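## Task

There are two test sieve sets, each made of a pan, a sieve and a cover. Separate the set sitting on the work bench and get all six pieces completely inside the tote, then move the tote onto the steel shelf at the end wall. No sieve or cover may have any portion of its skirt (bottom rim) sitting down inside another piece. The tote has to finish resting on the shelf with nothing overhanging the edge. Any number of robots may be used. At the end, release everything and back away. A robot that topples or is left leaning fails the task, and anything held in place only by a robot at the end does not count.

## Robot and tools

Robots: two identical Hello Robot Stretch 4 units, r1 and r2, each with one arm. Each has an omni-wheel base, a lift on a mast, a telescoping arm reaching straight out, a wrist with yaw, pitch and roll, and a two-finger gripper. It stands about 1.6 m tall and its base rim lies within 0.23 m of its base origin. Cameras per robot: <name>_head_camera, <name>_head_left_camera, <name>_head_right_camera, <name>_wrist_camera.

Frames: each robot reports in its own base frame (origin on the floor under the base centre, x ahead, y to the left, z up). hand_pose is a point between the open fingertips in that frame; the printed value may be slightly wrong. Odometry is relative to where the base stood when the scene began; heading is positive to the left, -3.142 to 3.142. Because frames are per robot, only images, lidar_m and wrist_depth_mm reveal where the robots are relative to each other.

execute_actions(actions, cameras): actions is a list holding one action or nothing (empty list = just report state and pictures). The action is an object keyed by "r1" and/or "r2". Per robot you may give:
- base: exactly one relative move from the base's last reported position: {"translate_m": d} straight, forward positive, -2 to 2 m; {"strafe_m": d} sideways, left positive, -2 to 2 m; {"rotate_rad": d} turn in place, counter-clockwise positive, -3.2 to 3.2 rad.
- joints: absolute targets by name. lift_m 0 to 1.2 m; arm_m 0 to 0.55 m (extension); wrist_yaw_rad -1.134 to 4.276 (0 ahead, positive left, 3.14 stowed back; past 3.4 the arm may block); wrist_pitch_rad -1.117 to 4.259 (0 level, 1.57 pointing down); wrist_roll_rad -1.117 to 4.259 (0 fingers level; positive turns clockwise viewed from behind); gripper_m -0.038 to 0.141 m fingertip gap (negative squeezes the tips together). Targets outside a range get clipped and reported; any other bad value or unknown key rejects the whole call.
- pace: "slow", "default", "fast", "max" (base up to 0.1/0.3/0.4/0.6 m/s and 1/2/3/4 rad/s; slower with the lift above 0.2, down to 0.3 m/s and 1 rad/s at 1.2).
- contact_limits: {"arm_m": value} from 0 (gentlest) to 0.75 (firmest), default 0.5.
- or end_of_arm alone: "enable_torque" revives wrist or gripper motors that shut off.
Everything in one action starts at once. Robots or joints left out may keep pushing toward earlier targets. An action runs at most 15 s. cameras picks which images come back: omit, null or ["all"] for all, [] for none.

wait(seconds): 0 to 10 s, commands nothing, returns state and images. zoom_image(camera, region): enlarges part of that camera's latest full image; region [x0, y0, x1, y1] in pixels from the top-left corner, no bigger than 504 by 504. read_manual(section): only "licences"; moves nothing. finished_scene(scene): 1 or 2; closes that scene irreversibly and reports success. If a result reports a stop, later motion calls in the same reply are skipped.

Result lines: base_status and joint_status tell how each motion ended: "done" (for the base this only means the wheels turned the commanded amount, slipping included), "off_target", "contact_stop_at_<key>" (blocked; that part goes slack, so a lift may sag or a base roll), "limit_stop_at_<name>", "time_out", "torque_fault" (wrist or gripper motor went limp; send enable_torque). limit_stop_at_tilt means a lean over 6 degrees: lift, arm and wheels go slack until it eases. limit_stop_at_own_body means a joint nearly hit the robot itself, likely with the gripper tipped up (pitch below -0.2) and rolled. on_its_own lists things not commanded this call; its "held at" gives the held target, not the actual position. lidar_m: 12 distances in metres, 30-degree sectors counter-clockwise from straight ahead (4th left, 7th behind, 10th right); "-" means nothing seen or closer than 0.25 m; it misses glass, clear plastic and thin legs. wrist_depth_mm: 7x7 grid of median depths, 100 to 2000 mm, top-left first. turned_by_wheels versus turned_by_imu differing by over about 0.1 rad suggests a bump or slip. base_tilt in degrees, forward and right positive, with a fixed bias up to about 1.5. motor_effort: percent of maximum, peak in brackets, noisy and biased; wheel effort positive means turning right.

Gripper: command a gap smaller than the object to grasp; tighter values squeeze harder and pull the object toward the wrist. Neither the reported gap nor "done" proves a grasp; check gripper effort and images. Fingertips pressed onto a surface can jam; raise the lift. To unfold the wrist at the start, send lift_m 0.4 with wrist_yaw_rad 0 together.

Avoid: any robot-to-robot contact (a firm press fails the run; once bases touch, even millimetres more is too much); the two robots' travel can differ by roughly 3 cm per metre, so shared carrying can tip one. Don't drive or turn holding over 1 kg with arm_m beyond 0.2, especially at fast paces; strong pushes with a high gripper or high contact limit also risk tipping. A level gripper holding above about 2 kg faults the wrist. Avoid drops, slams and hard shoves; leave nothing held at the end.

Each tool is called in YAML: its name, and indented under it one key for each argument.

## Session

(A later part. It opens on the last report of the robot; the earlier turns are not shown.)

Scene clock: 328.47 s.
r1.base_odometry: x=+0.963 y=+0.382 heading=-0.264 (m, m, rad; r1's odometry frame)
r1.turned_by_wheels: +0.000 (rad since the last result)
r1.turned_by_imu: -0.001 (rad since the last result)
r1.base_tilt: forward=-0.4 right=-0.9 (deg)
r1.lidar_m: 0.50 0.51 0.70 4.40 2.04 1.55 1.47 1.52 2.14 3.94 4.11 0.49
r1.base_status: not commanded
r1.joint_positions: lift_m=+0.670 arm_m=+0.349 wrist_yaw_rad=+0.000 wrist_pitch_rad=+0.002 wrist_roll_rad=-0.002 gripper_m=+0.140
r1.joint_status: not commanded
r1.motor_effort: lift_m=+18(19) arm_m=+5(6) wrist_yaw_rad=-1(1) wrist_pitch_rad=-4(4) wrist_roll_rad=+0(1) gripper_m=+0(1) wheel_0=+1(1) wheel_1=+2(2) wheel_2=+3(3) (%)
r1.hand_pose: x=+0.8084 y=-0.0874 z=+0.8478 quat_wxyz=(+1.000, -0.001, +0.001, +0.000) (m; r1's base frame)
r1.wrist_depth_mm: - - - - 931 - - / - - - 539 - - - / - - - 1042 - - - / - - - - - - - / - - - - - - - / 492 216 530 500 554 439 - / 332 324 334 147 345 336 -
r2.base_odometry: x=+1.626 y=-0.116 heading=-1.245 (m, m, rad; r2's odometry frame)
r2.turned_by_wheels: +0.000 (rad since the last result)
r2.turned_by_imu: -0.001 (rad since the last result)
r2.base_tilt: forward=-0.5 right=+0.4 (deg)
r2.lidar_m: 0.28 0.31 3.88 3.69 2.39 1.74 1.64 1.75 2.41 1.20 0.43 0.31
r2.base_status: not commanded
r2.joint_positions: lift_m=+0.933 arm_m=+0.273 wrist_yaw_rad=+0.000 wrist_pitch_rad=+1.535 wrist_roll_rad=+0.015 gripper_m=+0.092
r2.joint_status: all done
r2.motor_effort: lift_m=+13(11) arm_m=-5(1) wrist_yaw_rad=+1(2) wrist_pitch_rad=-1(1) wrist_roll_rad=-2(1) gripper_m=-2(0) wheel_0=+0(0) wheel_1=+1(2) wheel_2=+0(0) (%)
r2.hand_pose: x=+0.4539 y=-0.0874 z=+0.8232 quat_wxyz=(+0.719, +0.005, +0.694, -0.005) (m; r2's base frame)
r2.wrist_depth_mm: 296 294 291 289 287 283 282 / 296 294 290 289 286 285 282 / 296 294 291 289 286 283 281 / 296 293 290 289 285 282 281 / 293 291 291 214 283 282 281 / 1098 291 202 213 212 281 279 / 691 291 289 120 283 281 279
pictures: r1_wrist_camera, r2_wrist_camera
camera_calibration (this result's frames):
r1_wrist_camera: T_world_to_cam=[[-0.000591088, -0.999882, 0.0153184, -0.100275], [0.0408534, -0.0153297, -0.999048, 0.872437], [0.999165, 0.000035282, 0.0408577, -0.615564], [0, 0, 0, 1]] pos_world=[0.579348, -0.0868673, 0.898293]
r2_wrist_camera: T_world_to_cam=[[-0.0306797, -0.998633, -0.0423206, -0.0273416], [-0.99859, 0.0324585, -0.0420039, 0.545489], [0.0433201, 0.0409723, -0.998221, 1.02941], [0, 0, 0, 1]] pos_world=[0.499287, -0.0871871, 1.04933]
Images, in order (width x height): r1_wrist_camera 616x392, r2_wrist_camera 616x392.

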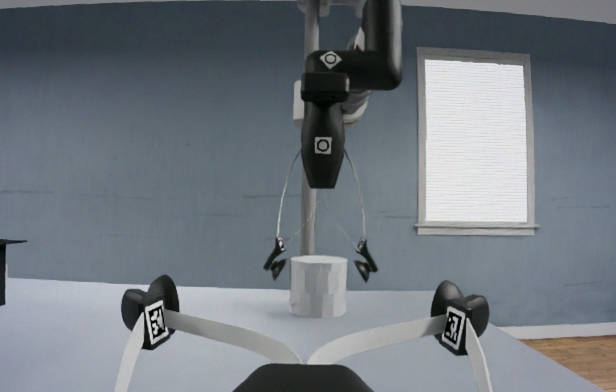

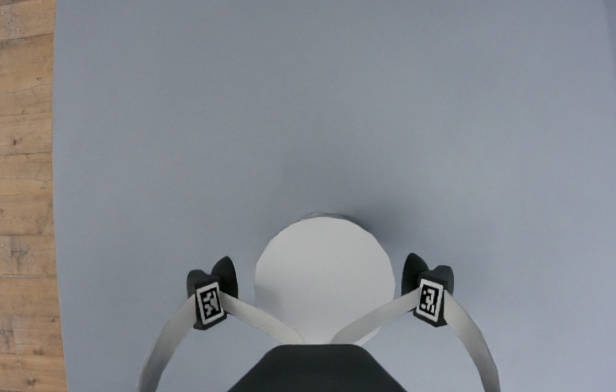

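execute_actions:
  actions:
    - {"r2": {"joints": {"lift_m": 0.927, "gripper_m": 0.083}, "pace": "slow"}}
  cameras: ["r1_wrist_camera"]

zoom_image:
  camera: "r1_wrist_camera"
  region: [240, 200, 400, 330]

Scene clock: 336.17 s.
r1.base_odometry: x=+0.963 y=+0.382 heading=-0.264 (m, m, rad; r1's odometry frame)
r1.turned_by_wheels: +0.000 (rad since the last result)
r1.turned_by_imu: -0.001 (rad since the last result)
r1.base_tilt: forward=-0.4 right=-1.0 (deg)
r1.lidar_m: 0.47 0.51 0.72 4.40 2.07 1.55 1.47 1.53 2.15 3.94 4.08 0.51
r1.base_status: not commanded
r1.joint_positions: lift_m=+0.670 arm_m=+0.349 wrist_yaw_rad=+0.000 wrist_pitch_rad=+0.002 wrist_roll_rad=-0.002 gripper_m=+0.140
r1.joint_status: not commanded
r1.motor_effort: lift_m=+18(18) arm_m=+6(6) wrist_yaw_rad=-2(0) wrist_pitch_rad=-4(4) wrist_roll_rad=-1(1) gripper_m=+1(2) wheel_0=+1(1) wheel_1=+2(2) wheel_2=+3(3) (%)
r1.hand_pose: x=+0.8084 y=-0.0874 z=+0.8478 quat_wxyz=(+1.000, -0.001, +0.001, +0.000) (m; r1's base frame)
r1.wrist_depth_mm: - - - - 946 - - / - - - 535 - - - / - - - 1025 - - - / - - - - - - - / - - - - - - - / 488 218 530 500 559 442 - / 332 322 336 146 345 336 -
r2.base_odometry: x=+1.626 y=-0.116 heading=-1.245 (m, m, rad; r2's odometry frame)
r2.turned_by_wheels: +0.000 (rad since the last result)
r2.turned_by_imu: -0.001 (rad since the last result)
r2.base_tilt: forward=-0.4 right=+0.2 (deg)
r2.lidar_m: 0.30 0.31 3.88 3.71 2.39 1.73 1.62 1.72 2.38 1.18 0.44 0.31
r2.base_status: not commanded
r2.joint_positions: lift_m=+0.927 arm_m=+0.273 wrist_yaw_rad=+0.000 wrist_pitch_rad=+1.535 wrist_roll_rad=+0.015 gripper_m=+0.083
r2.joint_status: all done
r2.motor_effort: lift_m=+13(11) arm_m=-4(5) wrist_yaw_rad=+1(1) wrist_pitch_rad=-2(2) wrist_roll_rad=+0(1) gripper_m=+1(2) wheel_0=+0(0) wheel_1=+1(1) wheel_2=+0(0) (%)
r2.hand_pose: x=+0.4539 y=-0.0874 z=+0.8173 quat_wxyz=(+0.719, +0.005, +0.694, -0.005) (m; r2's base frame)
r2.wrist_depth_mm: 290 287 286 282 281 278 277 / 289 289 285 282 281 277 276 / 289 287 285 282 279 277 276 / 289 287 283 281 279 278 276 / 289 286 282 208 278 277 274 / 289 285 203 208 206 276 274 / 683 285 282 119 278 274 273
pictures: r1_wrist_camera
camera_calibration (this result's frames):
r1_wrist_camera: T_world_to_cam=[[-0.000591325, -0.999882, 0.0153182, -0.100275], [0.0408533, -0.0153296, -0.999048, 0.872437], [0.999165, 0.0000350389, 0.0408576, -0.615564], [0, 0, 0, 1]] pos_world=[0.579348, -0.0868673, 0.898293]
Images, in order (width x height): r1_wrist_camera 616x392.

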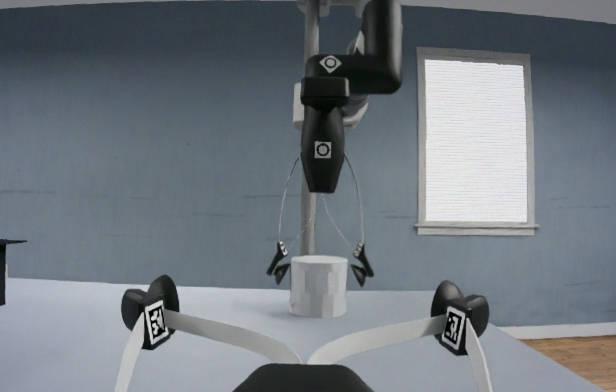

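Region (240, 200, 400, 330) of r1_wrist_camera's 616x392 image, scaled by 3.150; it fills the top 410 rows of this view, and the rest is white.

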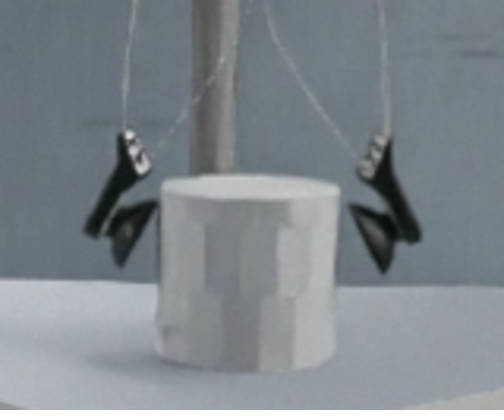

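execute_actions:
  actions:
    - {"r2": {"joints": {"gripper_m": 0.055}, "pace": "slow"}}
  cameras: ["r1_wrist_camera"]

zoom_image:
  camera: "r1_wrist_camera"
  region: [240, 200, 400, 330]

Scene clock: 341.53 s.
r1.base_odometry: x=+0.963 y=+0.382 heading=-0.264 (m, m, rad; r1's odometry frame)
r1.turned_by_wheels: +0.000 (rad since the last result)
r1.turned_by_imu: -0.001 (rad since the last result)
r1.base_tilt: forward=-0.4 right=-1.0 (deg)
r1.lidar_m: 0.49 0.49 0.72 4.37 2.07 1.53 1.47 1.55 2.15 3.93 4.08 0.51
r1.base_status: not commanded
r1.joint_positions: lift_m=+0.670 arm_m=+0.349 wrist_yaw_rad=+0.000 wrist_pitch_rad=+0.002 wrist_roll_rad=-0.002 gripper_m=+0.140
r1.joint_status: not commanded
r1.motor_effort: lift_m=+18(19) arm_m=+6(6) wrist_yaw_rad=-1(1) wrist_pitch_rad=-3(4) wrist_roll_rad=-1(1) gripper_m=+0(1) wheel_0=+1(1) wheel_1=+2(2) wheel_2=+3(3) (%)
r1.hand_pose: x=+0.8084 y=-0.0874 z=+0.8478 quat_wxyz=(+1.000, -0.001, +0.001, +0.000) (m; r1's base frame)
r1.wrist_depth_mm: - - - - 946 - - / - - - 549 - - - / - - - 1042 - - - / - - - - - - - / - - - 1008 - - - / 488 217 530 504 559 442 - / 336 324 336 147 343 336 -
r2.base_odometry: x=+1.626 y=-0.116 heading=-1.245 (m, m, rad; r2's odometry frame)
r2.turned_by_wheels: +0.000 (rad since the last result)
r2.turned_by_imu: -0.001 (rad since the last result)
r2.base_tilt: forward=-0.4 right=+0.4 (deg)
r2.lidar_m: 0.28 0.31 3.88 3.70 2.40 1.72 1.67 1.74 2.41 1.26 0.46 0.28
r2.base_status: not commanded
r2.joint_positions: lift_m=+0.927 arm_m=+0.273 wrist_yaw_rad=+0.000 wrist_pitch_rad=+1.535 wrist_roll_rad=+0.015 gripper_m=+0.055
r2.joint_status: all done
r2.motor_effort: lift_m=+13(13) arm_m=-5(5) wrist_yaw_rad=+2(1) wrist_pitch_rad=-3(2) wrist_roll_rad=-1(1) gripper_m=-12(14) wheel_0=+0(0) wheel_1=+2(1) wheel_2=+0(0) (%)
r2.hand_pose: x=+0.4539 y=-0.0874 z=+0.8173 quat_wxyz=(+0.719, +0.005, +0.694, -0.005) (m; r2's base frame)
r2.wrist_depth_mm: 290 289 285 283 279 278 276 / 290 287 283 282 279 278 276 / 289 286 285 281 278 277 274 / 289 286 283 281 279 277 274 / 287 285 283 200 277 276 276 / 286 285 195 200 198 276 274 / 683 285 282 119 277 274 273
pictures: r1_wrist_camera
camera_calibration (this result's frames):
r1_wrist_camera: T_world_to_cam=[[-0.000591032, -0.999882, 0.0153183, -0.100275], [0.0408534, -0.0153296, -0.999048, 0.872437], [0.999165, 0.0000353352, 0.0408577, -0.615564], [0, 0, 0, 1]] pos_world=[0.579348, -0.0868673, 0.898293]
Images, in order (width x height): r1_wrist_camera 616x392.

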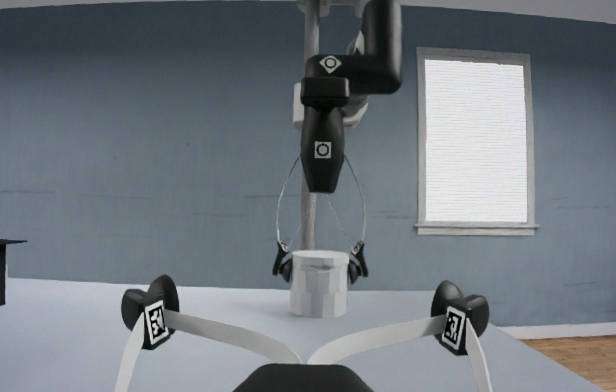

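Region (240, 200, 400, 330) of r1_wrist_camera's 616x392 image, scaled by 3.150; it fills the top 410 rows of this view, and the rest is white.

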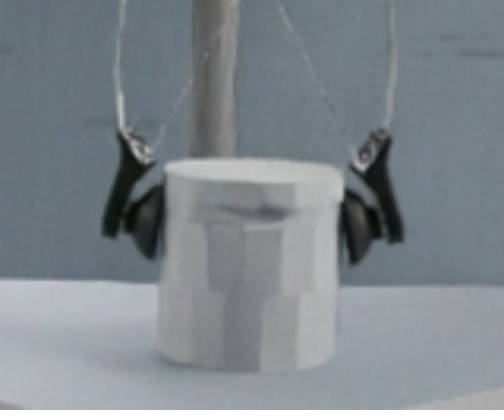

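execute_actions:
  actions:
    - {"r2": {"joints": {"gripper_m": 0.06, "lift_m": 0.945}, "pace": "slow"}}
  cameras: ["r1_wrist_camera"]

zoom_image:
  camera: "r1_wrist_camera"
  region: [240, 200, 400, 330]

Scene clock: 351.23 s.
r1.base_odometry: x=+0.963 y=+0.382 heading=-0.264 (m, m, rad; r1's odometry frame)
r1.turned_by_wheels: +0.000 (rad since the last result)
r1.turned_by_imu: -0.001 (rad since the last result)
r1.base_tilt: forward=-0.4 right=-1.0 (deg)
r1.lidar_m: 0.49 0.50 0.71 4.40 2.07 1.53 1.47 1.53 2.12 3.95 4.11 0.51
r1.base_status: not commanded
r1.joint_positions: lift_m=+0.670 arm_m=+0.349 wrist_yaw_rad=+0.000 wrist_pitch_rad=+0.002 wrist_roll_rad=-0.002 gripper_m=+0.140
r1.joint_status: not commanded
r1.motor_effort: lift_m=+19(18) arm_m=+6(6) wrist_yaw_rad=-1(1) wrist_pitch_rad=-5(5) wrist_roll_rad=+1(0) gripper_m=+0(1) wheel_0=+1(1) wheel_1=+2(2) wheel_2=+3(3) (%)
r1.hand_pose: x=+0.8084 y=-0.0874 z=+0.8478 quat_wxyz=(+1.000, -0.001, +0.001, +0.000) (m; r1's base frame)
r1.wrist_depth_mm: - - - - 647 - - / - - - 549 - - - / - - - 1078 - - - / - - - - - - - / - - - 1025 - - - / 488 217 535 504 554 442 - / 336 322 338 147 345 340 -
r2.base_odometry: x=+1.626 y=-0.116 heading=-1.245 (m, m, rad; r2's odometry frame)
r2.turned_by_wheels: +0.000 (rad since the last result)
r2.turned_by_imu: -0.001 (rad since the last result)
r2.base_tilt: forward=-0.5 right=+0.4 (deg)
r2.lidar_m: 0.29 0.30 3.85 3.71 2.39 1.71 1.66 1.73 2.40 1.22 0.43 0.29
r2.base_status: not commanded
r2.joint_positions: lift_m=+0.945 arm_m=+0.273 wrist_yaw_rad=+0.000 wrist_pitch_rad=+1.535 wrist_roll_rad=+0.015 gripper_m=+0.060
r2.joint_status: all done
r2.motor_effort: lift_m=+21(20) arm_m=-4(4) wrist_yaw_rad=+1(1) wrist_pitch_rad=-3(3) wrist_roll_rad=+0(1) gripper_m=-9(8) wheel_0=+0(0) wheel_1=+2(1) wheel_2=+0(0) (%)
r2.hand_pose: x=+0.4539 y=-0.0874 z=+0.8346 quat_wxyz=(+0.720, +0.005, +0.694, -0.005) (m; r2's base frame)
r2.wrist_depth_mm: 707 304 303 301 297 296 294 / 1118 304 303 300 297 294 293 / 1098 304 303 300 297 296 293 / 1098 304 301 298 297 293 293 / 1118 303 300 203 294 294 291 / 1098 303 193 202 200 293 291 / 1118 303 300 121 296 293 290
pictures: r1_wrist_camera
camera_calibration (this result's frames):
r1_wrist_camera: T_world_to_cam=[[-0.000591149, -0.999882, 0.0153182, -0.100275], [0.0408534, -0.0153296, -0.999048, 0.872437], [0.999165, 0.0000352164, 0.0408577, -0.615564], [0, 0, 0, 1]] pos_world=[0.579348, -0.0868673, 0.898293]
Images, in order (width x height): r1_wrist_camera 616x392.

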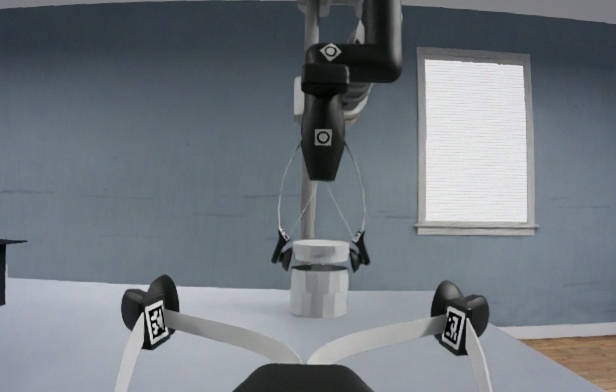

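Region (240, 200, 400, 330) of r1_wrist_camera's 616x392 image, scaled by 3.150; it fills the top 410 rows of this view, and the rest is white.

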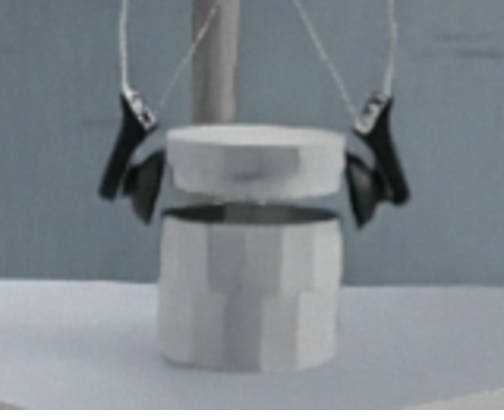

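execute_actions:
  actions:
    - {"r2": {"joints": {"lift_m": 1.04}}}
  cameras: []

execute_actions:
  actions:
    - {"r2": {"base": {"strafe_m": -0.526}, "joints": {"arm_m": 0.42}}, "r1": {"joints": {"wrist_yaw_rad": 0.75, "lift_m": 0.8, "arm_m": 0.1, "wrist_pitch_rad": 0.25}}}
  cameras: ["r1_wrist_camera", "r2_wrist_camera", "r2_head_camera"]

Scene clock: 392.47 s.
r1.base_odometry: x=+0.963 y=+0.382 heading=-0.264 (m, m, rad; r1's odometry frame)
r1.turned_by_wheels: +0.000 (rad since the last result)
r1.turned_by_imu: -0.001 (rad since the last result)
r1.base_tilt: forward=-0.4 right=-1.0 (deg)
r1.lidar_m: 0.49 0.51 0.72 4.38 2.08 1.55 1.48 1.54 2.14 3.94 4.11 0.51
r1.base_status: not commanded
r1.joint_positions: lift_m=+0.670 arm_m=+0.349 wrist_yaw_rad=+0.000 wrist_pitch_rad=+0.002 wrist_roll_rad=-0.002 gripper_m=+0.140
r1.joint_status: not commanded
r1.motor_effort: lift_m=+19(19) arm_m=+6(6) wrist_yaw_rad=-1(1) wrist_pitch_rad=-4(4) wrist_roll_rad=+1(0) gripper_m=+0(0) wheel_0=+1(1) wheel_1=+2(2) wheel_2=+3(3) (%)
r1.hand_pose: x=+0.8084 y=-0.0874 z=+0.8478 quat_wxyz=(+1.000, -0.001, +0.001, +0.000) (m; r1's base frame)
r1.wrist_depth_mm: - - - 661 - - - / - - - 1060 - - - / - - - - - - - / - - - - - - - / - - - - - - - / 488 217 535 500 554 442 - / 334 322 334 147 343 338 -
r2.base_odometry: x=+1.626 y=-0.116 heading=-1.245 (m, m, rad; r2's odometry frame)
r2.turned_by_wheels: +0.000 (rad since the last result)
r2.turned_by_imu: -0.001 (rad since the last result)
r2.base_tilt: forward=-0.4 right=+0.3 (deg)
r2.lidar_m: 0.26 0.31 3.90 3.70 2.39 1.75 1.64 1.72 2.39 1.21 0.44 0.31
r2.base_status: not commanded
r2.joint_positions: lift_m=+1.040 arm_m=+0.273 wrist_yaw_rad=+0.000 wrist_pitch_rad=+1.535 wrist_roll_rad=+0.015 gripper_m=+0.060
r2.joint_status: all done
r2.motor_effort: lift_m=+22(27) arm_m=-4(4) wrist_yaw_rad=+2(1) wrist_pitch_rad=-1(3) wrist_roll_rad=-1(1) gripper_m=-9(8) wheel_0=+0(0) wheel_1=+1(2) wheel_2=+0(0) (%)
r2.hand_pose: x=+0.4539 y=-0.0874 z=+0.9296 quat_wxyz=(+0.720, +0.005, +0.694, -0.005) (m; r2's base frame)
r2.wrist_depth_mm: 1229 407 399 397 394 392 387 / 1229 402 397 397 392 389 389 / 1205 402 399 397 394 389 387 / 1205 399 399 397 389 389 387 / 1205 399 397 203 389 389 384 / 1229 402 193 202 200 384 384 / 1205 399 397 121 389 387 384
pictures: none
No camera images: the call's "cameras" was empty. Leave "cameras" out to get every camera's image.

Scene clock: 395.53 s.
r1.base_odometry: x=+0.963 y=+0.382 heading=-0.264 (m, m, rad; r1's odometry frame)
r1.turned_by_wheels: +0.000 (rad since the last result)
r1.turned_by_imu: -0.001 (rad since the last result)
r1.base_tilt: forward=-0.4 right=-1.0 (deg)
r1.lidar_m: 0.48 0.51 0.72 4.41 2.06 1.54 1.47 1.55 2.16 3.93 4.10 0.51
r1.base_status: not commanded
r1.joint_positions: lift_m=+0.800 arm_m=+0.101 wrist_yaw_rad=+0.750 wrist_pitch_rad=+0.252 wrist_roll_rad=-0.002 gripper_m=+0.140
r1.joint_status: all done
r1.motor_effort: lift_m=+24(28) arm_m=-5(4) wrist_yaw_rad=-1(4) wrist_pitch_rad=-4(5) wrist_roll_rad=+0(0) gripper_m=-1(0) wheel_0=+1(1) wheel_1=+2(2) wheel_2=+3(3) (%)
r1.hand_pose: x=+0.5359 y=+0.1265 z=+0.9060 quat_wxyz=(+0.923, -0.047, +0.117, +0.363) (m; r1's base frame)
r1.wrist_depth_mm: - - - - - 1118 - / - - - - - - - / - - - - - - - / - 1138 1182 878 - - - / 683 691 580 559 654 723 732 / 960 217 500 500 512 452 508 / 1464 397 387 147 392 387 404
r2.base_odometry: x=+1.127 y=-0.284 heading=-1.245 (m, m, rad; r2's odometry frame)
r2.turned_by_wheels: +0.000 (rad since the last result)
r2.turned_by_imu: +0.000 (rad since the last result)
r2.base_tilt: forward=-0.5 right=+0.3 (deg)
r2.lidar_m: 0.28 0.31 0.42 4.23 2.36 1.73 1.63 1.73 2.40 4.03 0.43 0.31
r2.base_status: done
r2.joint_positions: lift_m=+1.040 arm_m=+0.419 wrist_yaw_rad=+0.000 wrist_pitch_rad=+1.535 wrist_roll_rad=+0.015 gripper_m=+0.060
r2.joint_status: all done
r2.motor_effort: lift_m=+21(21) arm_m=+4(7) wrist_yaw_rad=+1(1) wrist_pitch_rad=-2(2) wrist_roll_rad=-1(0) gripper_m=-8(8) wheel_0=+0(7) wheel_1=+1(6) wheel_2=+0(1) (%)
r2.hand_pose: x=+0.6004 y=-0.0874 z=+0.9296 quat_wxyz=(+0.720, +0.005, +0.694, -0.005) (m; r2's base frame)
r2.wrist_depth_mm: 407 404 347 370 373 342 387 / 407 402 355 392 373 332 387 / 404 402 377 392 389 336 387 / 404 402 364 392 389 349 387 / 402 402 309 202 387 327 384 / 404 399 193 202 200 298 384 / 402 402 322 121 324 298 384
pictures: r1_wrist_camera, r2_head_camera, r2_wrist_camera
camera_calibration (this result's frames):
r1_wrist_camera: T_world_to_cam=[[0.683858, -0.729461, 0.0150045, -0.288186], [-0.141496, -0.152768, -0.97808, 1.04111], [0.715763, 0.666745, -0.207687, -0.0528947], [0, 0, 0, 1]] pos_world=[0.38225, -0.0159049, 1.01162]
r2_wrist_camera: T_world_to_cam=[[-0.0306181, -0.998634, -0.0423286, -0.0183736], [-0.998581, 0.0324077, -0.0422621, 0.696499], [0.0435761, 0.0409745, -0.99821, 1.12909], [0, 0, 0, 1]] pos_world=[0.645747, -0.0871843, 1.15572]
Images, in order (width x height): r1_wrist_camera 616x392, r2_head_camera 420x560, r2_wrist_camera 616x392.

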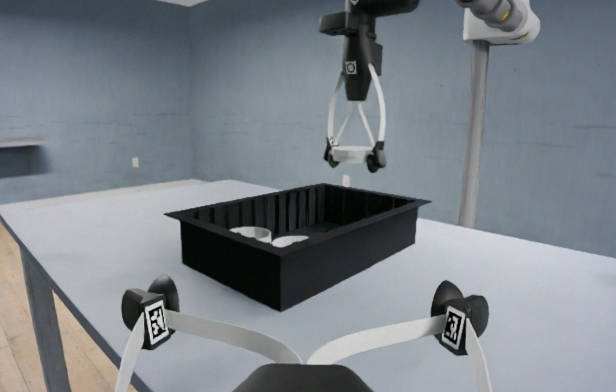

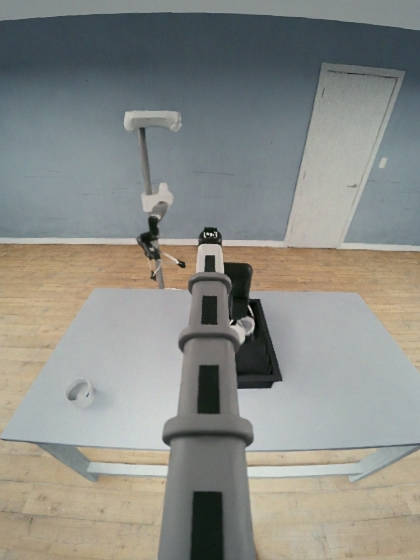

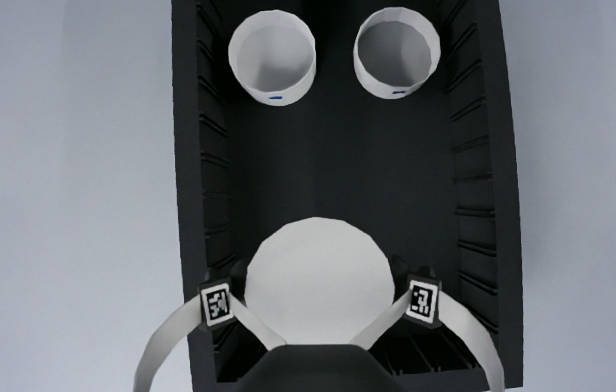

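execute_actions:
  actions:
    - {"r2": {"base": {"strafe_m": -0.017}, "joints": {"arm_m": 0.515}}}
  cameras: ["r2_wrist_camera"]

Scene clock: 414.17 s.
r1.base_odometry: x=+0.963 y=+0.382 heading=-0.264 (m, m, rad; r1's odometry frame)
r1.turned_by_wheels: +0.000 (rad since the last result)
r1.turned_by_imu: -0.001 (rad since the last result)
r1.base_tilt: forward=-0.4 right=-1.0 (deg)
r1.lidar_m: 0.50 0.48 0.74 4.39 2.07 1.56 1.45 1.54 2.13 3.93 4.10 0.51
r1.base_status: not commanded
r1.joint_positions: lift_m=+0.800 arm_m=+0.101 wrist_yaw_rad=+0.750 wrist_pitch_rad=+0.252 wrist_roll_rad=-0.002 gripper_m=+0.140
r1.joint_status: not commanded
r1.motor_effort: lift_m=+23(23) arm_m=-6(5) wrist_yaw_rad=+0(0) wrist_pitch_rad=-3(4) wrist_roll_rad=+0(0) gripper_m=+0(1) wheel_0=+1(1) wheel_1=+2(2) wheel_2=+3(3) (%)
r1.hand_pose: x=+0.5359 y=+0.1265 z=+0.9060 quat_wxyz=(+0.923, -0.047, +0.117, +0.363) (m; r1's base frame)
r1.wrist_depth_mm: - - - - - 1118 - / - - - - - - - / - - - - - - - / - 1160 1205 904 - - - / 691 683 574 564 661 723 732 / 976 217 504 500 512 449 504 / 1464 399 387 147 394 387 404
r2.base_odometry: x=+1.111 y=-0.290 heading=-1.245 (m, m, rad; r2's odometry frame)
r2.turned_by_wheels: +0.000 (rad since the last result)
r2.turned_by_imu: -0.001 (rad since the last result)
r2.base_tilt: forward=-0.4 right=+0.4 (deg)
r2.lidar_m: 0.26 0.30 0.43 4.25 2.38 1.74 1.65 1.75 2.41 4.02 0.45 0.29
r2.base_status: done
r2.joint_positions: lift_m=+1.040 arm_m=+0.514 wrist_yaw_rad=+0.000 wrist_pitch_rad=+1.535 wrist_roll_rad=+0.015 gripper_m=+0.060
r2.joint_status: all done
r2.motor_effort: lift_m=+21(20) arm_m=+5(7) wrist_yaw_rad=+1(1) wrist_pitch_rad=-1(1) wrist_roll_rad=-1(1) gripper_m=-10(8) wheel_0=+0(8) wheel_1=+2(5) wheel_2=+0(0) (%)
r2.hand_pose: x=+0.6954 y=-0.0874 z=+0.9296 quat_wxyz=(+0.720, +0.005, +0.694, -0.005) (m; r2's base frame)
r2.wrist_depth_mm: 407 404 309 310 314 389 387 / 407 402 387 392 389 336 387 / 404 402 368 392 373 353 384 / 407 402 368 392 387 330 384 / 404 399 338 202 387 340 387 / 402 402 193 202 200 298 384 / 402 399 364 121 387 343 382
pictures: r2_wrist_camera
camera_calibration (this result's frames):
r2_wrist_camera: T_world_to_cam=[[-0.0306273, -0.998634, -0.0423308, -0.0154564], [-0.998577, 0.03242, -0.0423338, 0.791432], [0.0436484, 0.040974, -0.998206, 1.12489], [0, 0, 0, 1]] pos_world=[0.740732, -0.087185, 1.15573]
Images, in order (width x height): r2_wrist_camera 616x392.

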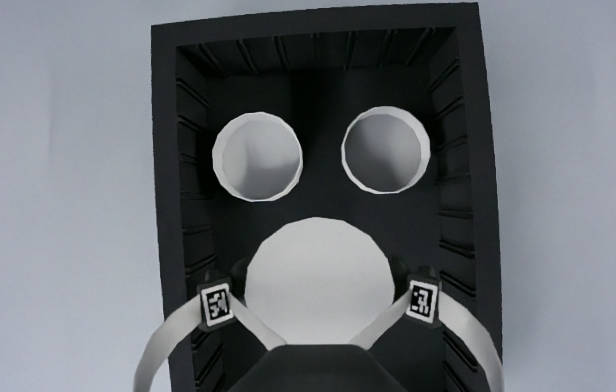

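execute_actions:
  actions:
    - {"r2": {"joints": {"lift_m": 0.897}}, "r1": {"joints": {"lift_m": 0.95, "wrist_pitch_rad": 0.45, "arm_m": 0.2}}}
  cameras: ["r2_wrist_camera", "r1_wrist_camera"]

Scene clock: 423.93 s.
r1.base_odometry: x=+0.963 y=+0.382 heading=-0.264 (m, m, rad; r1's odometry frame)
r1.turned_by_wheels: +0.000 (rad since the last result)
r1.turned_by_imu: -0.001 (rad since the last result)
r1.base_tilt: forward=-0.4 right=-1.0 (deg)
r1.lidar_m: 0.46 0.53 0.72 4.43 2.06 1.53 1.46 1.53 2.13 3.94 4.10 0.54
r1.base_status: not commanded
r1.joint_positions: lift_m=+0.950 arm_m=+0.199 wrist_yaw_rad=+0.750 wrist_pitch_rad=+0.452 wrist_roll_rad=-0.002 gripper_m=+0.140
r1.joint_status: all done
r1.motor_effort: lift_m=+23(22) arm_m=+5(6) wrist_yaw_rad=-1(1) wrist_pitch_rad=-3(1) wrist_roll_rad=-1(0) gripper_m=+0(0) wheel_0=+1(1) wheel_1=+2(2) wheel_2=+3(3) (%)
r1.hand_pose: x=+0.6194 y=+0.1129 z=+1.0020 quat_wxyz=(+0.907, -0.083, +0.208, +0.357) (m; r1's base frame)
r1.wrist_depth_mm: - - - 496 603 891 - / - - - 517 - - - / - - 1308 - - - - / 931 946 788 842 - - - / 707 640 668 634 683 732 - / 554 217 484 554 580 535 574 / 477 462 477 146 480 477 484
r2.base_odometry: x=+1.111 y=-0.290 heading=-1.245 (m, m, rad; r2's odometry frame)
r2.turned_by_wheels: +0.000 (rad since the last result)
r2.turned_by_imu: -0.001 (rad since the last result)
r2.base_tilt: forward=-0.4 right=+0.3 (deg)
r2.lidar_m: 0.26 0.27 0.42 4.25 2.37 1.73 1.65 1.75 2.42 4.02 0.41 0.28
r2.base_status: not commanded
r2.joint_positions: lift_m=+0.897 arm_m=+0.514 wrist_yaw_rad=+0.000 wrist_pitch_rad=+1.535 wrist_roll_rad=+0.015 gripper_m=+0.060
r2.joint_status: all done
r2.motor_effort: lift_m=+13(16) arm_m=+4(4) wrist_yaw_rad=+1(1) wrist_pitch_rad=-1(0) wrist_roll_rad=-1(1) gripper_m=-11(11) wheel_0=+0(0) wheel_1=+2(2) wheel_2=+0(0) (%)
r2.hand_pose: x=+0.6954 y=-0.0874 z=+0.7872 quat_wxyz=(+0.720, +0.005, +0.694, -0.005) (m; r2's base frame)
r2.wrist_depth_mm: 166 233 250 249 247 243 - / 166 215 225 249 229 220 190 / 166 213 225 248 229 226 194 / 165 218 226 248 245 243 197 / 165 220 250 202 245 243 198 / 164 204 193 202 200 242 200 / 164 183 249 121 244 242 -
pictures: r1_wrist_camera, r2_wrist_camera
camera_calibration (this result's frames):
r1_wrist_camera: T_world_to_cam=[[0.685978, -0.727486, 0.014081, -0.357242], [-0.280408, -0.282167, -0.917471, 1.18471], [0.671421, 0.625416, -0.397554, 0.13864], [0, 0, 0, 1]] pos_world=[0.484178, -0.0123092, 1.14709]
r2_wrist_camera: T_world_to_cam=[[-0.0306271, -0.998634, -0.0423308, -0.0214844], [-0.998577, 0.0324199, -0.0423338, 0.785408], [0.0436484, 0.040974, -0.998206, 0.982748], [0, 0, 0, 1]] pos_world=[0.740737, -0.087185, 1.01332]
Images, in order (width x height): r1_wrist_camera 616x392, r2_wrist_camera 616x392.

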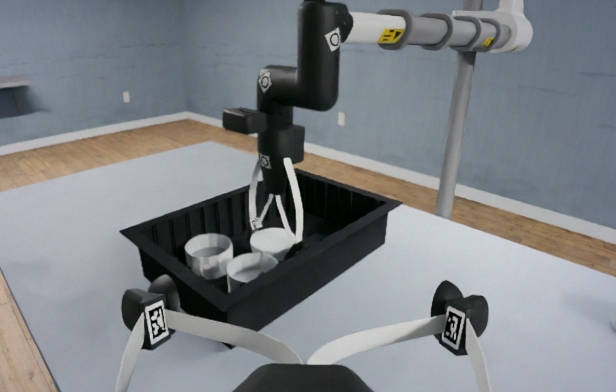

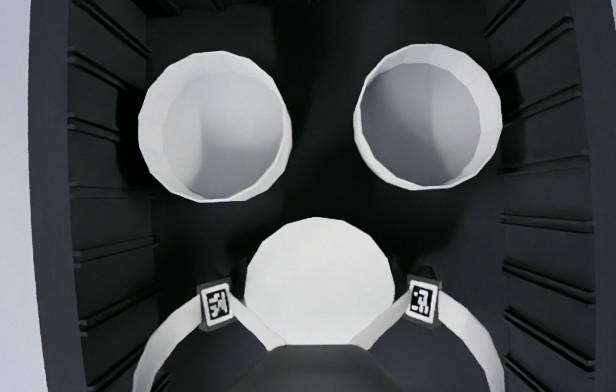

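execute_actions:
  actions:
    - {"r2": {"joints": {"lift_m": 0.893}, "pace": "slow"}}
  cameras: []

execute_actions:
  actions:
    - {"r2": {"joints": {"gripper_m": 0.095}, "pace": "slow"}}
  cameras: ["r2_wrist_camera", "r1_wrist_camera"]

Scene clock: 433.43 s.
r1.base_odometry: x=+0.963 y=+0.382 heading=-0.264 (m, m, rad; r1's odometry frame)
r1.turned_by_wheels: +0.000 (rad since the last result)
r1.turned_by_imu: -0.001 (rad since the last result)
r1.base_tilt: forward=-0.4 right=-1.0 (deg)
r1.lidar_m: 0.48 0.52 0.69 4.38 2.02 1.56 1.46 1.55 2.16 3.93 4.10 0.50
r1.base_status: not commanded
r1.joint_positions: lift_m=+0.950 arm_m=+0.199 wrist_yaw_rad=+0.750 wrist_pitch_rad=+0.452 wrist_roll_rad=-0.002 gripper_m=+0.140
r1.joint_status: not commanded
r1.motor_effort: lift_m=+24(23) arm_m=+5(5) wrist_yaw_rad=-2(0) wrist_pitch_rad=-3(3) wrist_roll_rad=+0(0) gripper_m=+0(0) wheel_0=+1(1) wheel_1=+2(2) wheel_2=+3(3) (%)
r1.hand_pose: x=+0.6194 y=+0.1129 z=+1.0020 quat_wxyz=(+0.907, -0.083, +0.208, +0.357) (m; r1's base frame)
r1.wrist_depth_mm: - - - 496 603 917 - / - - - 525 - - - / - - 1281 - - - - / 931 976 798 809 - - - / 699 647 676 634 683 741 - / 554 217 484 554 580 535 574 / 480 466 473 146 480 473 488
r2.base_odometry: x=+1.111 y=-0.290 heading=-1.245 (m, m, rad; r2's odometry frame)
r2.turned_by_wheels: +0.000 (rad since the last result)
r2.turned_by_imu: -0.001 (rad since the last result)
r2.base_tilt: forward=-0.4 right=+0.3 (deg)
r2.lidar_m: 0.27 0.30 0.43 4.27 2.37 1.72 1.65 1.71 2.38 4.01 0.44 0.31
r2.base_status: not commanded
r2.joint_positions: lift_m=+0.893 arm_m=+0.514 wrist_yaw_rad=+0.000 wrist_pitch_rad=+1.535 wrist_roll_rad=+0.015 gripper_m=+0.060
r2.joint_status: all done
r2.motor_effort: lift_m=+12(12) arm_m=+4(4) wrist_yaw_rad=+1(1) wrist_pitch_rad=-3(2) wrist_roll_rad=+0(1) gripper_m=-8(10) wheel_0=+0(0) wheel_1=+2(2) wheel_2=+0(0) (%)
r2.hand_pose: x=+0.6953 y=-0.0874 z=+0.7833 quat_wxyz=(+0.719, +0.005, +0.694, -0.005) (m; r2's base frame)
r2.wrist_depth_mm: 164 232 247 246 244 239 - / 163 212 223 246 225 220 190 / 163 209 223 244 224 224 195 / 162 219 223 244 242 240 197 / 162 219 246 203 242 240 198 / 161 204 193 202 199 239 200 / 161 183 245 121 241 239 -
pictures: none
No camera images: the call's "cameras" was empty. Leave "cameras" out to get every camera's image.

Scene clock: 435.17 s.
r1.base_odometry: x=+0.963 y=+0.382 heading=-0.264 (m, m, rad; r1's odometry frame)
r1.turned_by_wheels: +0.000 (rad since the last result)
r1.turned_by_imu: +0.000 (rad since the last result)
r1.base_tilt: forward=-0.3 right=-1.0 (deg)
r1.lidar_m: 0.48 0.50 0.73 4.40 2.05 1.53 1.47 1.53 2.11 3.94 4.09 0.53
r1.base_status: not commanded
r1.joint_positions: lift_m=+0.950 arm_m=+0.199 wrist_yaw_rad=+0.750 wrist_pitch_rad=+0.452 wrist_roll_rad=-0.002 gripper_m=+0.140
r1.joint_status: not commanded
r1.motor_effort: lift_m=+24(23) arm_m=+6(6) wrist_yaw_rad=-1(1) wrist_pitch_rad=-3(3) wrist_roll_rad=-1(1) gripper_m=-1(0) wheel_0=+1(1) wheel_1=+2(2) wheel_2=+3(3) (%)
r1.hand_pose: x=+0.6194 y=+0.1129 z=+1.0020 quat_wxyz=(+0.907, -0.083, +0.208, +0.357) (m; r1's base frame)
r1.wrist_depth_mm: - - - 500 597 917 - / - - - 521 - - - / - - 1281 - - - - / 931 917 809 820 - - - / 707 647 668 627 691 732 - / 554 217 480 559 580 525 574 / 484 462 473 147 473 484 488
r2.base_odometry: x=+1.111 y=-0.290 heading=-1.245 (m, m, rad; r2's odometry frame)
r2.turned_by_wheels: +0.000 (rad since the last result)
r2.turned_by_imu: +0.000 (rad since the last result)
r2.base_tilt: forward=-0.4 right=+0.4 (deg)
r2.lidar_m: 0.26 0.29 0.41 4.26 2.35 1.74 1.63 1.73 2.43 4.01 0.45 0.28
r2.base_status: not commanded
r2.joint_positions: lift_m=+0.893 arm_m=+0.514 wrist_yaw_rad=+0.000 wrist_pitch_rad=+1.536 wrist_roll_rad=+0.015 gripper_m=+0.095
r2.joint_status: all done
r2.motor_effort: lift_m=+12(12) arm_m=+4(5) wrist_yaw_rad=+1(1) wrist_pitch_rad=-5(4) wrist_roll_rad=-1(0) gripper_m=+5(11) wheel_0=+0(0) wheel_1=+2(2) wheel_2=+0(0) (%)
r2.hand_pose: x=+0.6951 y=-0.0874 z=+0.7833 quat_wxyz=(+0.719, +0.005, +0.695, -0.005) (m; r2's base frame)
r2.wrist_depth_mm: 164 233 249 248 245 243 - / 164 216 224 247 227 219 188 / 164 215 224 246 227 225 193 / 163 220 224 246 244 242 195 / 163 220 247 205 243 240 198 / 163 212 200 204 197 241 198 / 163 186 247 125 243 240 -
pictures: r1_wrist_camera, r2_wrist_camera
camera_calibration (this result's frames):
r1_wrist_camera: T_world_to_cam=[[0.685978, -0.727486, 0.014081, -0.357242], [-0.280408, -0.282167, -0.917471, 1.18471], [0.67142, 0.625416, -0.397554, 0.13864], [0, 0, 0, 1]] pos_world=[0.484178, -0.0123092, 1.14709]
r2_wrist_camera: T_world_to_cam=[[-0.0306726, -0.998634, -0.0422977, -0.0216532], [-0.998622, 0.0324197, -0.0412562, 0.78412], [0.0425711, 0.040974, -0.998253, 0.979656], [0, 0, 0, 1]] pos_world=[0.740671, -0.087185, 1.00938]
Images, in order (width x height): r1_wrist_camera 616x392, r2_wrist_camera 616x392.

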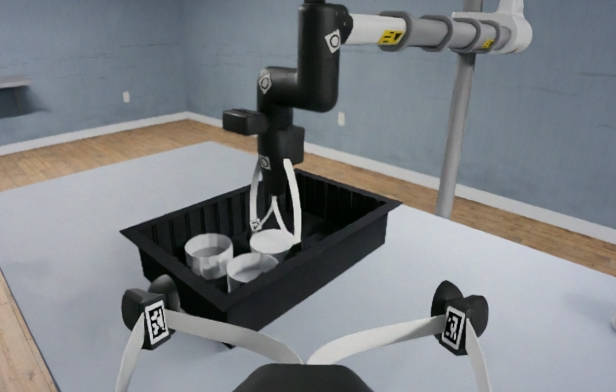

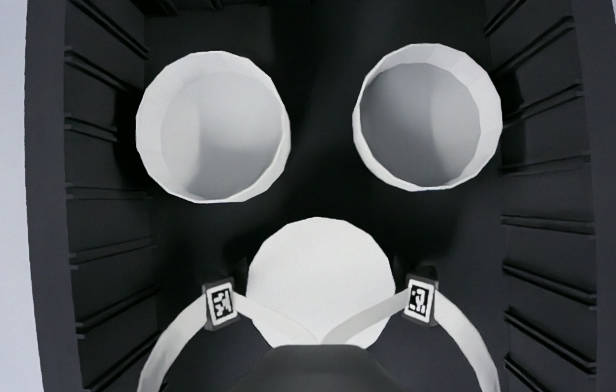

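execute_actions:
  actions:
    - {"r2": {"joints": {"lift_m": 0.899}, "pace": "slow"}}
  cameras: ["r2_wrist_camera"]

Scene clock: 440.30 s.
r1.base_odometry: x=+0.963 y=+0.382 heading=-0.264 (m, m, rad; r1's odometry frame)
r1.turned_by_wheels: +0.000 (rad since the last result)
r1.turned_by_imu: -0.001 (rad since the last result)
r1.base_tilt: forward=-0.4 right=-1.0 (deg)
r1.lidar_m: 0.48 0.50 0.72 4.40 2.06 1.54 1.45 1.54 2.13 3.94 4.11 0.53
r1.base_status: not commanded
r1.joint_positions: lift_m=+0.950 arm_m=+0.199 wrist_yaw_rad=+0.750 wrist_pitch_rad=+0.452 wrist_roll_rad=-0.002 gripper_m=+0.140
r1.joint_status: not commanded
r1.motor_effort: lift_m=+23(24) arm_m=+6(6) wrist_yaw_rad=+0(0) wrist_pitch_rad=-4(4) wrist_roll_rad=-1(0) gripper_m=+0(0) wheel_0=+1(1) wheel_1=+2(2) wheel_2=+3(3) (%)
r1.hand_pose: x=+0.6194 y=+0.1129 z=+1.0020 quat_wxyz=(+0.907, -0.083, +0.208, +0.357) (m; r1's base frame)
r1.wrist_depth_mm: - - - 496 597 878 - / - - - 530 - - - / - - 1281 - - - - / 931 946 788 820 - - - / 707 647 668 634 691 723 - / 554 217 477 554 585 530 580 / 480 469 469 147 484 473 488
r2.base_odometry: x=+1.111 y=-0.290 heading=-1.245 (m, m, rad; r2's odometry frame)
r2.turned_by_wheels: +0.000 (rad since the last result)
r2.turned_by_imu: -0.001 (rad since the last result)
r2.base_tilt: forward=-0.4 right=+0.3 (deg)
r2.lidar_m: 0.28 0.30 0.42 4.25 2.40 1.74 1.65 1.74 2.41 4.06 0.42 0.28
r2.base_status: not commanded
r2.joint_positions: lift_m=+0.899 arm_m=+0.514 wrist_yaw_rad=+0.000 wrist_pitch_rad=+1.536 wrist_roll_rad=+0.015 gripper_m=+0.095
r2.joint_status: all done
r2.motor_effort: lift_m=+22(24) arm_m=+4(4) wrist_yaw_rad=+1(1) wrist_pitch_rad=-3(3) wrist_roll_rad=-1(1) gripper_m=+2(2) wheel_0=+0(0) wheel_1=+2(2) wheel_2=+0(0) (%)
r2.hand_pose: x=+0.6953 y=-0.0874 z=+0.7886 quat_wxyz=(+0.719, +0.005, +0.695, -0.005) (m; r2's base frame)
r2.wrist_depth_mm: 168 232 252 250 248 245 - / 167 216 227 250 230 221 190 / 167 213 227 250 229 229 195 / 167 219 228 249 247 246 197 / 167 220 251 226 247 244 199 / 166 208 200 227 224 242 199 / 166 183 251 120 246 242 -
pictures: r2_wrist_camera
camera_calibration (this result's frames):
r2_wrist_camera: T_world_to_cam=[[-0.0306456, -0.998634, -0.0423175, -0.0214295], [-0.998596, 0.03242, -0.0419011, 0.785014], [0.0432158, 0.040974, -0.998225, 0.984395], [0, 0, 0, 1]] pos_world=[0.740714, -0.087185, 1.01463]
Images, in order (width x height): r2_wrist_camera 616x392.

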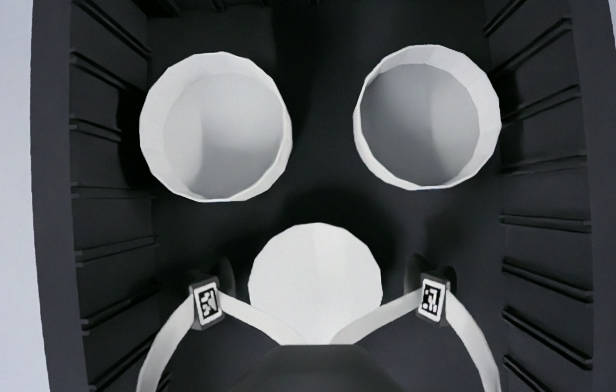

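execute_actions:
  actions:
    - {"r2": {"joints": {"lift_m": 1.02, "gripper_m": 0.11}, "pace": "fast"}, "r1": {"joints": {"wrist_yaw_rad": 0, "lift_m": 0.67, "wrist_pitch_rad": 0.0}}}
  cameras: []

execute_actions:
  actions:
    - {"r2": {"base": {"strafe_m": 0.543}, "joints": {"arm_m": 0.272}, "pace": "fast"}, "r1": {"joints": {"arm_m": 0.33}, "pace": "slow"}}
  cameras: ["r2_wrist_camera", "r1_wrist_camera"]

Scene clock: 485.07 s.
r1.base_odometry: x=+0.963 y=+0.382 heading=-0.264 (m, m, rad; r1's odometry frame)
r1.turned_by_wheels: +0.000 (rad since the last result)
r1.turned_by_imu: -0.001 (rad since the last result)
r1.base_tilt: forward=-0.4 right=-1.0 (deg)
r1.lidar_m: 0.48 0.51 0.72 4.40 2.09 1.51 1.47 1.52 2.13 3.94 4.06 0.50
r1.base_status: not commanded
r1.joint_positions: lift_m=+0.670 arm_m=+0.199 wrist_yaw_rad=+0.000 wrist_pitch_rad=+0.003 wrist_roll_rad=-0.002 gripper_m=+0.140
r1.joint_status: all done
r1.motor_effort: lift_m=+18(24) arm_m=+5(6) wrist_yaw_rad=-2(9) wrist_pitch_rad=-4(8) wrist_roll_rad=+0(1) gripper_m=-1(0) wheel_0=+1(1) wheel_1=+2(2) wheel_2=+3(3) (%)
r1.hand_pose: x=+0.6586 y=-0.0873 z=+0.8477 quat_wxyz=(+1.000, -0.001, +0.001, +0.000) (m; r1's base frame)
r1.wrist_depth_mm: - 1182 - - - - - / - 1229 - - - - - / - - - - - - - / - - - - - - - / 732 - - - - - - / 488 219 530 549 554 442 - / 334 320 338 146 347 338 -
r2.base_odometry: x=+1.111 y=-0.290 heading=-1.245 (m, m, rad; r2's odometry frame)
r2.turned_by_wheels: +0.000 (rad since the last result)
r2.turned_by_imu: -0.001 (rad since the last result)
r2.base_tilt: forward=-0.5 right=+0.3 (deg)
r2.lidar_m: 0.28 0.30 0.41 4.27 2.37 1.73 1.66 1.74 2.44 4.04 0.45 0.32
r2.base_status: not commanded
r2.joint_positions: lift_m=+1.020 arm_m=+0.514 wrist_yaw_rad=+0.000 wrist_pitch_rad=+1.535 wrist_roll_rad=+0.015 gripper_m=+0.110
r2.joint_status: all done
r2.motor_effort: lift_m=+21(22) arm_m=+4(5) wrist_yaw_rad=+1(2) wrist_pitch_rad=-2(1) wrist_roll_rad=-1(1) gripper_m=-4(4) wheel_0=+0(0) wheel_1=+2(2) wheel_2=+0(0) (%)
r2.hand_pose: x=+0.6953 y=-0.0874 z=+0.9096 quat_wxyz=(+0.719, +0.005, +0.694, -0.005) (m; r2's base frame)
r2.wrist_depth_mm: 387 384 294 306 314 317 368 / 387 382 375 373 370 309 366 / 384 382 351 373 351 320 366 / 382 382 349 373 368 322 366 / 382 379 373 349 368 298 366 / 382 379 217 368 366 278 364 / 382 379 359 119 366 312 364
pictures: none
No camera images: the call's "cameras" was empty. Leave "cameras" out to get every camera's image.

Scene clock: 488.00 s.
r1.base_odometry: x=+0.963 y=+0.382 heading=-0.264 (m, m, rad; r1's odometry frame)
r1.turned_by_wheels: +0.000 (rad since the last result)
r1.turned_by_imu: -0.001 (rad since the last result)
r1.base_tilt: forward=-0.4 right=-1.0 (deg)
r1.lidar_m: 0.49 0.53 0.73 4.36 2.06 1.55 1.48 1.55 2.14 3.94 4.09 0.50
r1.base_status: not commanded
r1.joint_positions: lift_m=+0.670 arm_m=+0.329 wrist_yaw_rad=+0.000 wrist_pitch_rad=+0.002 wrist_roll_rad=-0.002 gripper_m=+0.140
r1.joint_status: all done
r1.motor_effort: lift_m=+18(19) arm_m=+6(6) wrist_yaw_rad=-2(2) wrist_pitch_rad=-5(6) wrist_roll_rad=+0(1) gripper_m=+0(0) wheel_0=+1(1) wheel_1=+2(2) wheel_2=+3(3) (%)
r1.hand_pose: x=+0.7884 y=-0.0874 z=+0.8477 quat_wxyz=(+1.000, -0.001, +0.001, +0.000) (m; r1's base frame)
r1.wrist_depth_mm: - - - 569 - - - / - - - 931 - - - / - - - - - - - / - - - - - - - / - - - - - - - / 496 217 535 517 554 442 - / 332 320 334 146 342 334 -
r2.base_odometry: x=+1.626 y=-0.116 heading=-1.245 (m, m, rad; r2's odometry frame)
r2.turned_by_wheels: +0.000 (rad since the last result)
r2.turned_by_imu: -0.001 (rad since the last result)
r2.base_tilt: forward=-0.4 right=+0.3 (deg)
r2.lidar_m: 0.28 0.28 3.86 3.68 2.37 1.71 1.64 1.73 2.43 1.19 0.44 0.29
r2.base_status: done
r2.joint_positions: lift_m=+1.020 arm_m=+0.273 wrist_yaw_rad=+0.000 wrist_pitch_rad=+1.535 wrist_roll_rad=+0.015 gripper_m=+0.110
r2.joint_status: all done
r2.motor_effort: lift_m=+20(21) arm_m=-4(4) wrist_yaw_rad=+2(1) wrist_pitch_rad=-3(2) wrist_roll_rad=-1(2) gripper_m=+0(1) wheel_0=+1(8) wheel_1=+0(7) wheel_2=+0(2) (%)
r2.hand_pose: x=+0.4539 y=-0.0874 z=+0.9096 quat_wxyz=(+0.720, +0.005, +0.694, -0.005) (m; r2's base frame)
r2.wrist_depth_mm: 1182 382 379 377 375 370 368 / 1205 382 379 377 373 370 368 / 1205 382 379 375 373 370 366 / 1182 382 379 377 373 368 366 / 1182 382 377 342 370 368 366 / 1182 382 216 370 368 366 366 / 1182 379 377 119 370 368 364
pictures: r1_wrist_camera, r2_wrist_camera
camera_calibration (this result's frames):
r1_wrist_camera: T_world_to_cam=[[-0.000465235, -0.999883, 0.0153199, -0.100351], [0.0405446, -0.0153262, -0.99906, 0.87342], [0.999178, 0.000156342, 0.040547, -0.595312], [0, 0, 0, 1]] pos_world=[0.559363, -0.08686, 0.898275]
r2_wrist_camera: T_world_to_cam=[[-0.0307806, -0.99863, -0.0423245, -0.0236369], [-0.998581, 0.0325647, -0.042129, 0.549236], [0.0434495, 0.0409677, -0.998215, 1.11558], [0, 0, 0, 1]] pos_world=[0.499258, -0.087193, 1.13573]
Images, in order (width x height): r1_wrist_camera 616x392, r2_wrist_camera 616x392.

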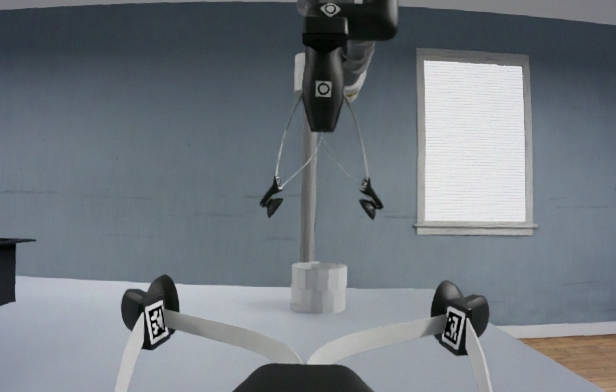

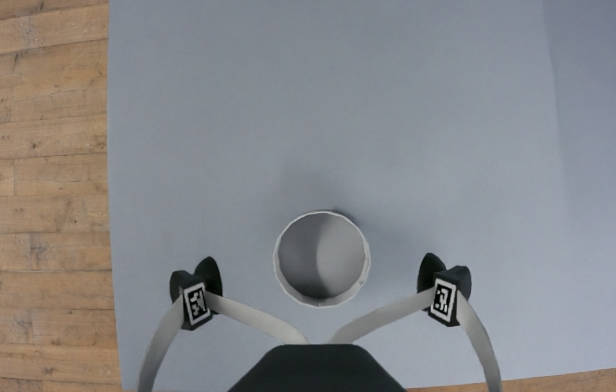

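execute_actions:
  actions:
    - {"r2": {"joints": {"lift_m": 0.918, "gripper_m": 0.088}}}
  cameras: ["r1_wrist_camera", "r2_wrist_camera"]

zoom_image:
  camera: "r1_wrist_camera"
  region: [240, 200, 400, 330]

Scene clock: 494.97 s.
r1.base_odometry: x=+0.963 y=+0.382 heading=-0.264 (m, m, rad; r1's odometry frame)
r1.turned_by_wheels: +0.000 (rad since the last result)
r1.turned_by_imu: -0.001 (rad since the last result)
r1.base_tilt: forward=-0.3 right=-1.0 (deg)
r1.lidar_m: 0.49 0.51 0.73 4.38 2.09 1.54 1.47 1.53 2.12 3.93 4.10 0.51
r1.base_status: not commanded
r1.joint_positions: lift_m=+0.670 arm_m=+0.329 wrist_yaw_rad=+0.000 wrist_pitch_rad=+0.002 wrist_roll_rad=-0.002 gripper_m=+0.140
r1.joint_status: not commanded
r1.motor_effort: lift_m=+18(18) arm_m=+6(6) wrist_yaw_rad=-1(1) wrist_pitch_rad=-5(5) wrist_roll_rad=+0(0) gripper_m=+0(0) wheel_0=+1(1) wheel_1=+2(2) wheel_2=+3(3) (%)
r1.hand_pose: x=+0.7884 y=-0.0874 z=+0.8477 quat_wxyz=(+1.000, -0.001, +0.001, +0.000) (m; r1's base frame)
r1.wrist_depth_mm: - - - - - - - / - - - 1078 - - - / - - - 1098 - - - / - - - - - - - / - - - - - - - / 484 217 535 521 554 436 - / 334 320 334 147 342 340 -
r2.base_odometry: x=+1.626 y=-0.116 heading=-1.245 (m, m, rad; r2's odometry frame)
r2.turned_by_wheels: +0.000 (rad since the last result)
r2.turned_by_imu: -0.001 (rad since the last result)
r2.base_tilt: forward=-0.4 right=+0.3 (deg)
r2.lidar_m: 0.28 0.32 3.89 3.71 2.41 1.75 1.66 1.71 2.40 1.18 0.41 0.31
r2.base_status: not commanded
r2.joint_positions: lift_m=+0.918 arm_m=+0.273 wrist_yaw_rad=+0.000 wrist_pitch_rad=+1.535 wrist_roll_rad=+0.015 gripper_m=+0.088
r2.joint_status: all done
r2.motor_effort: lift_m=+14(16) arm_m=-4(4) wrist_yaw_rad=+2(2) wrist_pitch_rad=-2(2) wrist_roll_rad=-1(1) gripper_m=-1(4) wheel_0=+0(0) wheel_1=+0(0) wheel_2=+0(0) (%)
r2.hand_pose: x=+0.4539 y=-0.0874 z=+0.8082 quat_wxyz=(+0.720, +0.005, +0.694, -0.005) (m; r2's base frame)
r2.wrist_depth_mm: 281 278 276 273 273 268 267 / 279 278 276 273 272 268 267 / 279 277 276 273 271 267 266 / 279 277 274 272 271 268 266 / 279 277 274 238 268 267 265 / 278 276 194 238 213 267 264 / 278 276 273 120 267 265 266
pictures: r1_wrist_camera, r2_wrist_camera
camera_calibration (this result's frames):
r1_wrist_camera: T_world_to_cam=[[-0.000465236, -0.999883, 0.0153199, -0.100351], [0.0405446, -0.0153262, -0.99906, 0.87342], [0.999178, 0.000156343, 0.040547, -0.595312], [0, 0, 0, 1]] pos_world=[0.559363, -0.08686, 0.898275]
r2_wrist_camera: T_world_to_cam=[[-0.0307806, -0.99863, -0.0423245, -0.0279292], [-0.998581, 0.0325647, -0.042129, 0.544962], [0.0434495, 0.0409677, -0.998215, 1.01435], [0, 0, 0, 1]] pos_world=[0.499256, -0.087193, 1.03432]
Images, in order (width x height): r1_wrist_camera 616x392, r2_wrist_camera 616x392.

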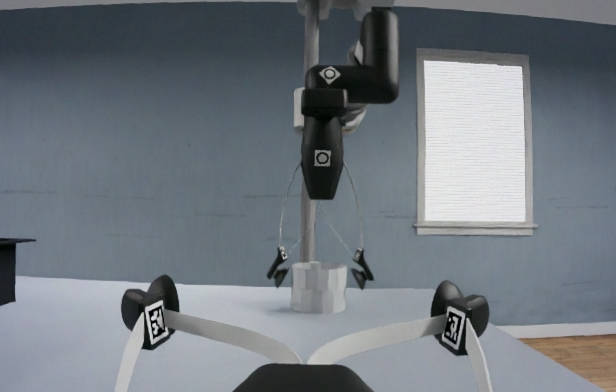

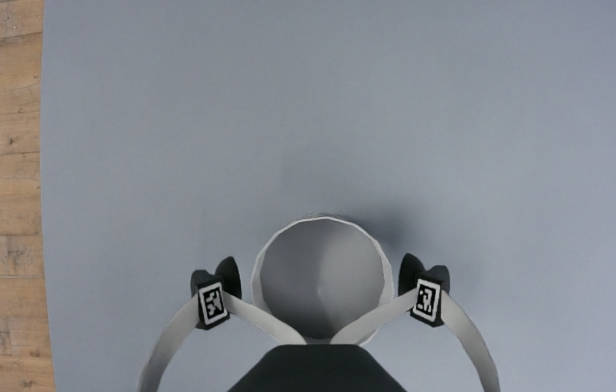

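Region (240, 200, 400, 330) of r1_wrist_camera's 616x392 image, scaled by 3.150; it fills the top 410 rows of this view, and the rest is white.

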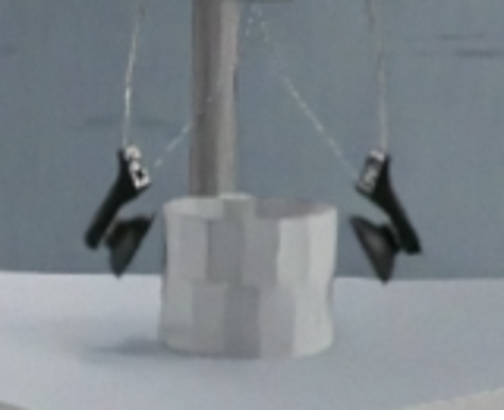

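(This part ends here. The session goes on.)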